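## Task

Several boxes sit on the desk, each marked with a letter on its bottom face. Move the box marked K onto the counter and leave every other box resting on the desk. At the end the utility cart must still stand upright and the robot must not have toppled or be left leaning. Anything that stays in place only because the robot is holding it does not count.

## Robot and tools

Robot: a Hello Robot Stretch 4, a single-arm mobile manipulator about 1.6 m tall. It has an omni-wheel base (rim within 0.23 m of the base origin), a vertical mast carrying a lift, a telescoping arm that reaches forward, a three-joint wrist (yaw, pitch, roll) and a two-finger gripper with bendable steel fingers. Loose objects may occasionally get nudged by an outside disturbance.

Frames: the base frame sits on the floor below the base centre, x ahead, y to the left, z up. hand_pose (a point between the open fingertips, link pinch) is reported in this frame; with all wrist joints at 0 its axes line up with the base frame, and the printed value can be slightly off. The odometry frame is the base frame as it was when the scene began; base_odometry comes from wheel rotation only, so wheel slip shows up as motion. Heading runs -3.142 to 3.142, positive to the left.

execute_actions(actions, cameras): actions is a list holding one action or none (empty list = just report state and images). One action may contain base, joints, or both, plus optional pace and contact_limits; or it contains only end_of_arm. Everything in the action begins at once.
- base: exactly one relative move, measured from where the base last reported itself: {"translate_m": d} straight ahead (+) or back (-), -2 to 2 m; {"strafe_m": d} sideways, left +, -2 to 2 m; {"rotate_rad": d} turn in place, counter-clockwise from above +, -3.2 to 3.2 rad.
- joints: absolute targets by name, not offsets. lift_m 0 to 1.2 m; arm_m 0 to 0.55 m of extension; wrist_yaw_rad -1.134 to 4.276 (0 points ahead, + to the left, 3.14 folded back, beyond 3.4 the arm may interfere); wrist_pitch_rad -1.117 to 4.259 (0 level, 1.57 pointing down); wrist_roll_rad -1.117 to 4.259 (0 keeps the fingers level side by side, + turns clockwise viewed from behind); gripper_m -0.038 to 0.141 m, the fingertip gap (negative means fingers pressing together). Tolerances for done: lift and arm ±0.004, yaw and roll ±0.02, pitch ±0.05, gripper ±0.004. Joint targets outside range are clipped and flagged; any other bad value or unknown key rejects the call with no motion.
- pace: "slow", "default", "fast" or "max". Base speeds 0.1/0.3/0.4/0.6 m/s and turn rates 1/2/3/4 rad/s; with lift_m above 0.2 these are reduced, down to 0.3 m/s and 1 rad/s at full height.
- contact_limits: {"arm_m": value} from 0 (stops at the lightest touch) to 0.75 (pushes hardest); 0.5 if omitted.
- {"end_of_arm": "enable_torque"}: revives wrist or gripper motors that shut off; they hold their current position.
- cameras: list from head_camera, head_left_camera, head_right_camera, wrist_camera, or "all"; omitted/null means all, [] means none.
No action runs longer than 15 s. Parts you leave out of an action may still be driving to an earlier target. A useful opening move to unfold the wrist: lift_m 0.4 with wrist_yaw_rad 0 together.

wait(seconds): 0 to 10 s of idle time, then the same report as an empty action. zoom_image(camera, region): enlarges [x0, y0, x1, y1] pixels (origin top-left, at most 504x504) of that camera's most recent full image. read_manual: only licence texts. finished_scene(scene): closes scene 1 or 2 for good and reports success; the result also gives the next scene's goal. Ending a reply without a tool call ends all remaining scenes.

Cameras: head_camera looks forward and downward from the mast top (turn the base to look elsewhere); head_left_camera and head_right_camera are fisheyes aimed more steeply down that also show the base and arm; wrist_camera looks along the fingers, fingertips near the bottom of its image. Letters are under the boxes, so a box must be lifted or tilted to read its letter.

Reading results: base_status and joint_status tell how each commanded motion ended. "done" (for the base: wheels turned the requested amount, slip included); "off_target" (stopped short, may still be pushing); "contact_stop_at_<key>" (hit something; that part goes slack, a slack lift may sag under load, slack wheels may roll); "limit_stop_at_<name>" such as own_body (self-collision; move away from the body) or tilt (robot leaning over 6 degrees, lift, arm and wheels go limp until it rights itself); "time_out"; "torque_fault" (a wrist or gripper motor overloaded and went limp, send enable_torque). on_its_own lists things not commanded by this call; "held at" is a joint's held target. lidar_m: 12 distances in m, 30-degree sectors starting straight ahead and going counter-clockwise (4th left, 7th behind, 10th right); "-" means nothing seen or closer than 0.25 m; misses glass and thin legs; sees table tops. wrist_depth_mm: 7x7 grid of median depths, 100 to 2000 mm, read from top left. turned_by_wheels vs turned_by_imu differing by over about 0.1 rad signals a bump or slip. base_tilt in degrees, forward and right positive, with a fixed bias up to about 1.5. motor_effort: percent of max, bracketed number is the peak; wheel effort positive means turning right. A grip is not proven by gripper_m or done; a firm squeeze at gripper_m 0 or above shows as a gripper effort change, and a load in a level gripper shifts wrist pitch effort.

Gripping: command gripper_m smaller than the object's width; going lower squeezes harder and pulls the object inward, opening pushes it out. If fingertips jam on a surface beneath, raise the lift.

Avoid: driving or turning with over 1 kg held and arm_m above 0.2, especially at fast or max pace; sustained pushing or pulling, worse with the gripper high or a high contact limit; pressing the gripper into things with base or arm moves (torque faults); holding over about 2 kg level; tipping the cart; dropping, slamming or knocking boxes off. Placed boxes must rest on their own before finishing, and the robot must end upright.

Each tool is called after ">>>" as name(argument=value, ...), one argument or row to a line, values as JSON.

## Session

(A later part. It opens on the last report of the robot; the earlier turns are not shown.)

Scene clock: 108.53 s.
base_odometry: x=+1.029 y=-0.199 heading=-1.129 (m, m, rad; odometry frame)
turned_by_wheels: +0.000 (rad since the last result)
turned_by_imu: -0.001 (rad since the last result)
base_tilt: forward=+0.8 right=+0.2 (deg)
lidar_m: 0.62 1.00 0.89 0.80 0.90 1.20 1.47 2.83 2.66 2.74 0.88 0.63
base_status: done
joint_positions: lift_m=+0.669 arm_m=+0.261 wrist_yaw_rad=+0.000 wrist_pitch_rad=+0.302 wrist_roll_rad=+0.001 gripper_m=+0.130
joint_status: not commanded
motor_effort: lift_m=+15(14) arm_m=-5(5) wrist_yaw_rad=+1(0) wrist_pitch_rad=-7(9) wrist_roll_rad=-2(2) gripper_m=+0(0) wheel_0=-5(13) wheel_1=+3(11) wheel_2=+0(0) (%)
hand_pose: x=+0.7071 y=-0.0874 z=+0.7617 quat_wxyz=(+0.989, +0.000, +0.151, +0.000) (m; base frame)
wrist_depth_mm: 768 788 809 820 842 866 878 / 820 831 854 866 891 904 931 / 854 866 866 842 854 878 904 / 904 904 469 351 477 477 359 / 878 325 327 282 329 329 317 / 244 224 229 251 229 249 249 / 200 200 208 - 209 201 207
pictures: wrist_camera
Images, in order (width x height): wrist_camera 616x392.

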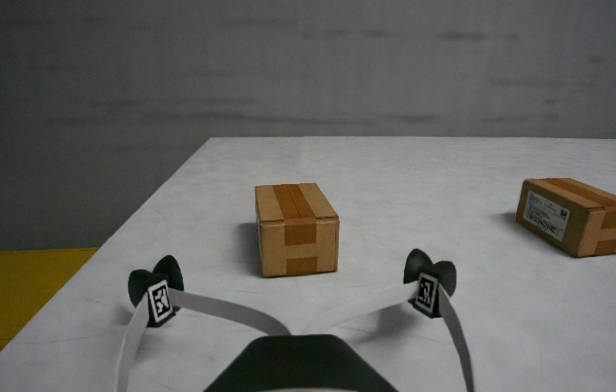

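>>> execute_actions(
  actions=[
    {"joints":{"lift_m":0.667,"arm_m":0.36}},
  ],
  cameras=[],
)

>>> execute_actions(
  actions=[
    {"joints":{"gripper_m":0.03}},
  ],
  cameras=[],
)

>>> execute_actions(
  actions=[
    {"joints":{"lift_m":0.735,"wrist_pitch_rad":0}},
  ],
  cameras=[],
)

>>> execute_actions(
  actions=[
    {"joints":{"wrist_roll_rad":3.14,"wrist_pitch_rad":-1.0}},
  ],
  cameras=["head_camera"],
)

>>> zoom_image(
  camera="head_camera",
  region=[150,180,350,360],
)

Scene clock: 119.37 s.
base_odometry: x=+1.029 y=-0.199 heading=-1.129 (m, m, rad; odometry frame)
turned_by_wheels: +0.000 (rad since the last result)
turned_by_imu: -0.002 (rad since the last result)
base_tilt: forward=+0.7 right=+0.1 (deg)
lidar_m: 0.61 1.00 0.89 0.82 0.87 1.22 1.48 2.82 2.64 2.73 0.89 0.63
base_status: not commanded
joint_positions: lift_m=+0.667 arm_m=+0.359 wrist_yaw_rad=+0.000 wrist_pitch_rad=+0.302 wrist_roll_rad=+0.001 gripper_m=+0.130
joint_status: all done
motor_effort: lift_m=+14(13) arm_m=+5(5) wrist_yaw_rad=+0(1) wrist_pitch_rad=-8(9) wrist_roll_rad=-2(2) gripper_m=-3(1) wheel_0=-5(5) wheel_1=+3(3) wheel_2=+1(0) (%)
hand_pose: x=+0.8055 y=-0.0874 z=+0.7598 quat_wxyz=(+0.989, +0.000, +0.151, +0.000) (m; base frame)
wrist_depth_mm: 683 707 723 732 759 768 778 / 723 732 750 778 788 809 820 / 750 778 778 798 820 831 842 / 798 798 466 466 469 473 477 / 842 319 304 219 324 325 324 / 241 221 223 179 200 246 245 / 196 196 206 - 200 198 204
pictures: none
No camera images: the call's "cameras" was empty. Leave "cameras" out to get every camera's image.

Scene clock: 121.30 s.
base_odometry: x=+1.029 y=-0.199 heading=-1.129 (m, m, rad; odometry frame)
turned_by_wheels: +0.000 (rad since the last result)
turned_by_imu: -0.001 (rad since the last result)
base_tilt: forward=+0.7 right=+0.2 (deg)
lidar_m: 0.61 1.02 0.88 0.83 0.88 1.21 1.48 2.83 2.68 2.72 0.86 0.62
base_status: not commanded
joint_positions: lift_m=+0.667 arm_m=+0.359 wrist_yaw_rad=+0.000 wrist_pitch_rad=+0.303 wrist_roll_rad=+0.001 gripper_m=+0.030
joint_status: all done
motor_effort: lift_m=+14(15) arm_m=+5(5) wrist_yaw_rad=+0(0) wrist_pitch_rad=-10(10) wrist_roll_rad=-2(2) gripper_m=-15(13) wheel_0=-4(4) wheel_1=+3(3) wheel_2=+1(0) (%)
hand_pose: x=+0.8054 y=-0.0874 z=+0.7596 quat_wxyz=(+0.989, +0.000, +0.151, +0.000) (m; base frame)
wrist_depth_mm: 691 699 723 732 759 759 778 / 723 741 759 778 788 809 820 / 759 778 778 798 820 842 866 / 798 798 462 462 462 469 473 / 831 319 303 212 324 324 322 / 240 242 181 173 189 245 243 / 196 189 201 - 198 196 203
pictures: none
No camera images: the call's "cameras" was empty. Leave "cameras" out to get every camera's image.

Scene clock: 122.53 s.
base_odometry: x=+1.029 y=-0.199 heading=-1.129 (m, m, rad; odometry frame)
turned_by_wheels: +0.000 (rad since the last result)
turned_by_imu: -0.001 (rad since the last result)
base_tilt: forward=+0.7 right=+0.1 (deg)
lidar_m: 0.60 1.01 0.86 0.81 0.90 1.20 1.47 2.82 2.68 2.74 0.89 0.60
base_status: not commanded
joint_positions: lift_m=+0.734 arm_m=+0.359 wrist_yaw_rad=+0.000 wrist_pitch_rad=+0.004 wrist_roll_rad=+0.000 gripper_m=+0.030
joint_status: all done
motor_effort: lift_m=+26(25) arm_m=+5(5) wrist_yaw_rad=+0(0) wrist_pitch_rad=-11(20) wrist_roll_rad=-2(2) gripper_m=-13(18) wheel_0=-5(4) wheel_1=+3(3) wheel_2=+0(0) (%)
hand_pose: x=+0.8186 y=-0.0874 z=+0.9116 quat_wxyz=(+1.000, +0.000, +0.002, +0.000) (m; base frame)
wrist_depth_mm: 750 768 788 798 820 854 866 / 759 778 798 809 831 854 878 / 759 788 798 809 831 854 878 / 768 788 809 831 842 866 891 / 778 798 809 212 854 878 891 / 778 788 181 172 189 676 668 / 778 647 492 - 473 462 473
pictures: none
No camera images: the call's "cameras" was empty. Leave "cameras" out to get every camera's image.

Scene clock: 124.97 s.
base_odometry: x=+1.029 y=-0.199 heading=-1.129 (m, m, rad; odometry frame)
turned_by_wheels: +0.000 (rad since the last result)
turned_by_imu: -0.001 (rad since the last result)
base_tilt: forward=+0.8 right=+0.1 (deg)
lidar_m: 0.57 0.99 0.87 0.80 0.90 1.21 1.48 2.83 2.64 2.73 0.87 0.63
base_status: not commanded
joint_positions: lift_m=+0.734 arm_m=+0.359 wrist_yaw_rad=+0.000 wrist_pitch_rad=-0.998 wrist_roll_rad=+3.139 gripper_m=+0.030
joint_status: all done
motor_effort: lift_m=+26(26) arm_m=+4(5) wrist_yaw_rad=+1(1) wrist_pitch_rad=-10(20) wrist_roll_rad=+1(4) gripper_m=-17(15) wheel_0=-5(4) wheel_1=+3(3) wheel_2=+0(0) (%)
hand_pose: x=+0.6866 y=-0.0874 z=+1.1551 quat_wxyz=(+0.001, +0.878, -0.001, +0.478) (m; base frame)
wrist_depth_mm: 866 854 866 854 854 842 842 / 991 1008 1008 976 976 976 946 / 1160 1205 1182 1205 1160 1160 1138 / 1499 1499 1464 1464 1464 1464 1336 / 1661 1661 1661 212 1661 1661 1366 / 1464 1499 181 172 189 1576 1366 / 1366 1366 1397 - 1430 1430 1336
pictures: head_camera
Images, in order (width x height): head_camera 420x560.

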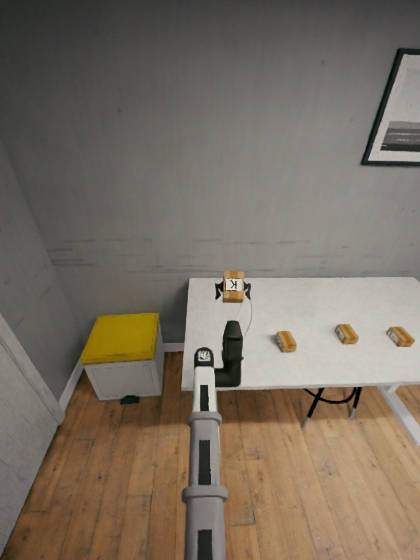

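Region (150, 180, 350, 360) of head_camera's 420x560 image, scaled by 2.520, with more detail than that image has; it fills the top 454 rows of this view, and the rest is white.

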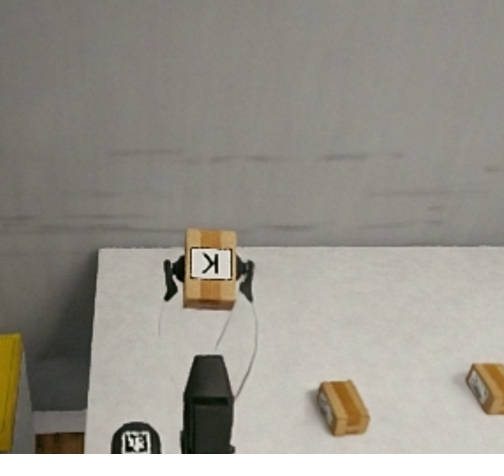

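>>> execute_actions(
  actions=[
    {"base":{"rotate_rad":-2.72},"joints":{"wrist_pitch_rad":0,"wrist_roll_rad":0,"arm_m":0.1,"lift_m":1.0}},
  ],
  cameras=["head_camera"],
)

Scene clock: 131.00 s.
base_odometry: x=+1.029 y=-0.199 heading=+2.435 (m, m, rad; odometry frame)
turned_by_wheels: -2.719 (rad since the last result)
turned_by_imu: -2.716 (rad since the last result)
base_tilt: forward=+0.7 right=+0.2 (deg)
lidar_m: 2.76 2.75 2.66 0.96 0.62 0.58 1.02 0.92 0.83 0.87 1.12 1.44
base_status: done
joint_positions: lift_m=+0.999 arm_m=+0.101 wrist_yaw_rad=+0.000 wrist_pitch_rad=+0.004 wrist_roll_rad=+0.001 gripper_m=+0.030
joint_status: all done
motor_effort: lift_m=+27(29) arm_m=-5(4) wrist_yaw_rad=+1(2) wrist_pitch_rad=-11(12) wrist_roll_rad=-2(4) gripper_m=-16(17) wheel_0=+4(10) wheel_1=+5(11) wheel_2=+2(13) (%)
hand_pose: x=+0.5602 y=-0.0875 z=+1.1767 quat_wxyz=(+1.000, +0.000, +0.002, +0.000) (m; base frame)
wrist_depth_mm: - - - - - - - / - - - - - - - / - - - - - - - / - - - - - - - / - - - 212 - - - / - - 181 173 189 - - / - - - - - - 1098
pictures: head_camera
Images, in order (width x height): head_camera 420x560.

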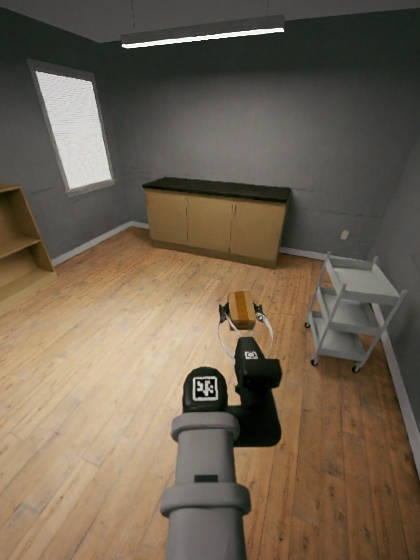

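>>> execute_actions(
  actions=[
    {"base":{"translate_m":2},"joints":{"wrist_pitch_rad":0.3},"pace":"fast"},
  ],
  cameras=[],
)

>>> execute_actions(
  actions=[
    {"base":{"translate_m":0.3},"joints":{"arm_m":0.45}},
  ],
  cameras=["head_camera"],
)

Scene clock: 142.30 s.
base_odometry: x=-0.493 y=+1.098 heading=+2.436 (m, m, rad; odometry frame)
turned_by_wheels: +0.001 (rad since the last result)
turned_by_imu: -0.012 (rad since the last result)
base_tilt: forward=+0.8 right=+0.1 (deg)
lidar_m: 0.87 1.12 1.80 1.80 2.65 2.39 2.72 1.82 0.98 1.65 0.99 0.86
base_status: done
joint_positions: lift_m=+1.000 arm_m=+0.101 wrist_yaw_rad=+0.000 wrist_pitch_rad=+0.303 wrist_roll_rad=+0.001 gripper_m=+0.030
joint_status: all done
motor_effort: lift_m=+26(27) arm_m=-4(5) wrist_yaw_rad=+0(1) wrist_pitch_rad=-12(13) wrist_roll_rad=-2(2) gripper_m=-15(16) wheel_0=+3(10) wheel_1=+5(9) wheel_2=+0(14) (%)
hand_pose: x=+0.5470 y=-0.0874 z=+1.0915 quat_wxyz=(+0.989, +0.000, +0.151, +0.000) (m; base frame)
wrist_depth_mm: 1537 1397 1281 1160 1098 1008 946 / 1618 1499 1336 1205 1138 1060 976 / 1756 1499 1366 1255 1182 1098 1025 / 891 891 891 904 904 917 931 / 931 820 707 212 627 627 621 / 1008 891 181 172 189 591 559 / 1098 946 854 - 691 627 597
pictures: none
No camera images: the call's "cameras" was empty. Leave "cameras" out to get every camera's image.

Scene clock: 144.77 s.
base_odometry: x=-0.721 y=+1.293 heading=+2.436 (m, m, rad; odometry frame)
turned_by_wheels: +0.001 (rad since the last result)
turned_by_imu: -0.002 (rad since the last result)
base_tilt: forward=+0.7 right=+0.2 (deg)
lidar_m: 0.60 0.76 1.91 1.74 2.10 2.68 2.91 1.24 1.12 1.76 0.67 0.60
base_status: done
joint_positions: lift_m=+1.000 arm_m=+0.449 wrist_yaw_rad=+0.000 wrist_pitch_rad=+0.303 wrist_roll_rad=+0.001 gripper_m=+0.030
joint_status: all done
motor_effort: lift_m=+26(26) arm_m=+5(5) wrist_yaw_rad=+0(1) wrist_pitch_rad=-10(13) wrist_roll_rad=-2(2) gripper_m=-17(16) wheel_0=+5(8) wheel_1=+5(7) wheel_2=-2(13) (%)
hand_pose: x=+0.8954 y=-0.0874 z=+1.0916 quat_wxyz=(+0.989, +0.000, +0.151, +0.000) (m; base frame)
wrist_depth_mm: 750 683 627 580 535 496 469 / 788 732 661 609 559 521 484 / 854 778 699 634 585 544 512 / 878 809 732 676 615 569 530 / 615 615 585 212 621 591 554 / 462 469 181 173 189 473 469 / 377 364 387 - 384 377 384
pictures: head_camera
Images, in order (width x height): head_camera 420x560.

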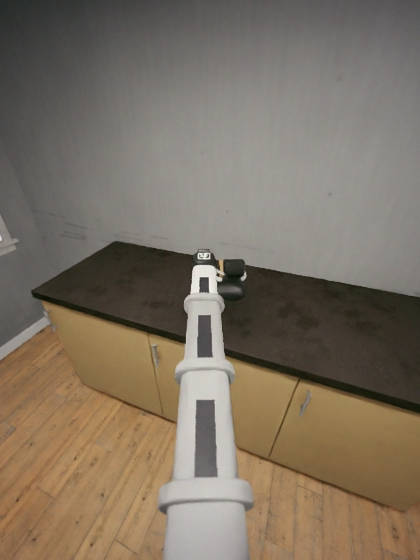

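>>> execute_actions(
  actions=[
    {"joints":{"lift_m":0.861}},
  ],
  cameras=[],
)

>>> execute_actions(
  actions=[
    {"joints":{"gripper_m":0.12}},
  ],
  cameras=[],
)

>>> execute_actions(
  actions=[
    {"joints":{"arm_m":0.33}},
  ],
  cameras=[],
)

>>> finished_scene(
  scene=2,
)

Scene clock: 151.07 s.
base_odometry: x=-0.721 y=+1.293 heading=+2.436 (m, m, rad; odometry frame)
turned_by_wheels: +0.000 (rad since the last result)
turned_by_imu: -0.002 (rad since the last result)
base_tilt: forward=+0.8 right=+0.2 (deg)
lidar_m: 0.60 0.75 1.93 1.75 2.12 2.69 2.91 1.25 1.11 1.77 0.67 0.58
base_status: not commanded
joint_positions: lift_m=+0.861 arm_m=+0.449 wrist_yaw_rad=+0.000 wrist_pitch_rad=+0.303 wrist_roll_rad=+0.001 gripper_m=+0.030
joint_status: all done
motor_effort: lift_m=+15(25) arm_m=+5(5) wrist_yaw_rad=+0(0) wrist_pitch_rad=-11(12) wrist_roll_rad=-2(2) gripper_m=-13(15) wheel_0=+5(5) wheel_1=+5(5) wheel_2=-2(2) (%)
hand_pose: x=+0.8954 y=-0.0874 z=+0.9534 quat_wxyz=(+0.989, +0.000, +0.151, +0.000) (m; base frame)
wrist_depth_mm: 741 691 627 574 535 500 469 / 798 732 654 609 559 521 484 / 820 759 683 634 585 544 508 / 466 469 473 473 477 477 480 / 324 325 309 212 330 330 329 / 245 247 181 172 189 250 250 / 200 193 206 - 204 200 207
pictures: none
No camera images: the call's "cameras" was empty. Leave "cameras" out to get every camera's image.

Scene clock: 152.83 s.
base_odometry: x=-0.721 y=+1.293 heading=+2.436 (m, m, rad; odometry frame)
turned_by_wheels: +0.000 (rad since the last result)
turned_by_imu: -0.001 (rad since the last result)
base_tilt: forward=+0.8 right=+0.2 (deg)
lidar_m: 0.61 0.73 1.93 1.75 2.08 2.67 2.91 1.25 1.12 1.77 0.66 0.60
base_status: not commanded
joint_positions: lift_m=+0.861 arm_m=+0.449 wrist_yaw_rad=+0.000 wrist_pitch_rad=+0.303 wrist_roll_rad=+0.001 gripper_m=+0.120
joint_status: all done
motor_effort: lift_m=+15(15) arm_m=+5(4) wrist_yaw_rad=+0(0) wrist_pitch_rad=-9(12) wrist_roll_rad=-2(1) gripper_m=+0(14) wheel_0=+5(5) wheel_1=+5(5) wheel_2=-2(2) (%)
hand_pose: x=+0.8955 y=-0.0874 z=+0.9536 quat_wxyz=(+0.989, +0.000, +0.151, +0.000) (m; base frame)
wrist_depth_mm: 750 683 627 580 539 496 469 / 798 723 661 603 559 517 488 / 809 759 691 640 591 539 508 / 469 473 477 477 477 480 508 / 325 327 329 226 332 332 330 / 247 228 193 184 231 251 251 / 202 202 207 - 212 203 208
pictures: none
No camera images: the call's "cameras" was empty. Leave "cameras" out to get every camera's image.

Scene clock: 154.20 s.
base_odometry: x=-0.721 y=+1.293 heading=+2.436 (m, m, rad; odometry frame)
turned_by_wheels: +0.000 (rad since the last result)
turned_by_imu: -0.001 (rad since the last result)
base_tilt: forward=+0.8 right=+0.2 (deg)
lidar_m: 0.61 0.78 1.95 1.76 2.08 2.68 2.88 1.23 1.12 1.78 0.66 0.57
base_status: not commanded
joint_positions: lift_m=+0.861 arm_m=+0.331 wrist_yaw_rad=+0.000 wrist_pitch_rad=+0.302 wrist_roll_rad=+0.001 gripper_m=+0.120
joint_status: all done
motor_effort: lift_m=+15(15) arm_m=-5(4) wrist_yaw_rad=+0(0) wrist_pitch_rad=-9(8) wrist_roll_rad=-2(2) gripper_m=-3(1) wheel_0=+5(5) wheel_1=+5(5) wheel_2=-2(2) (%)
hand_pose: x=+0.7771 y=-0.0874 z=+0.9537 quat_wxyz=(+0.989, +0.000, +0.151, +0.000) (m; base frame)
wrist_depth_mm: 891 820 741 683 634 591 559 / 931 866 778 723 668 615 580 / 854 866 798 750 691 647 597 / 469 473 477 357 480 484 484 / 324 329 330 304 332 332 330 / 247 229 230 254 231 252 251 / 202 202 211 - 213 203 208
pictures: none
No camera images: the call's "cameras" was empty. Leave "cameras" out to get every camera's image.

The scene is finished: the task was done.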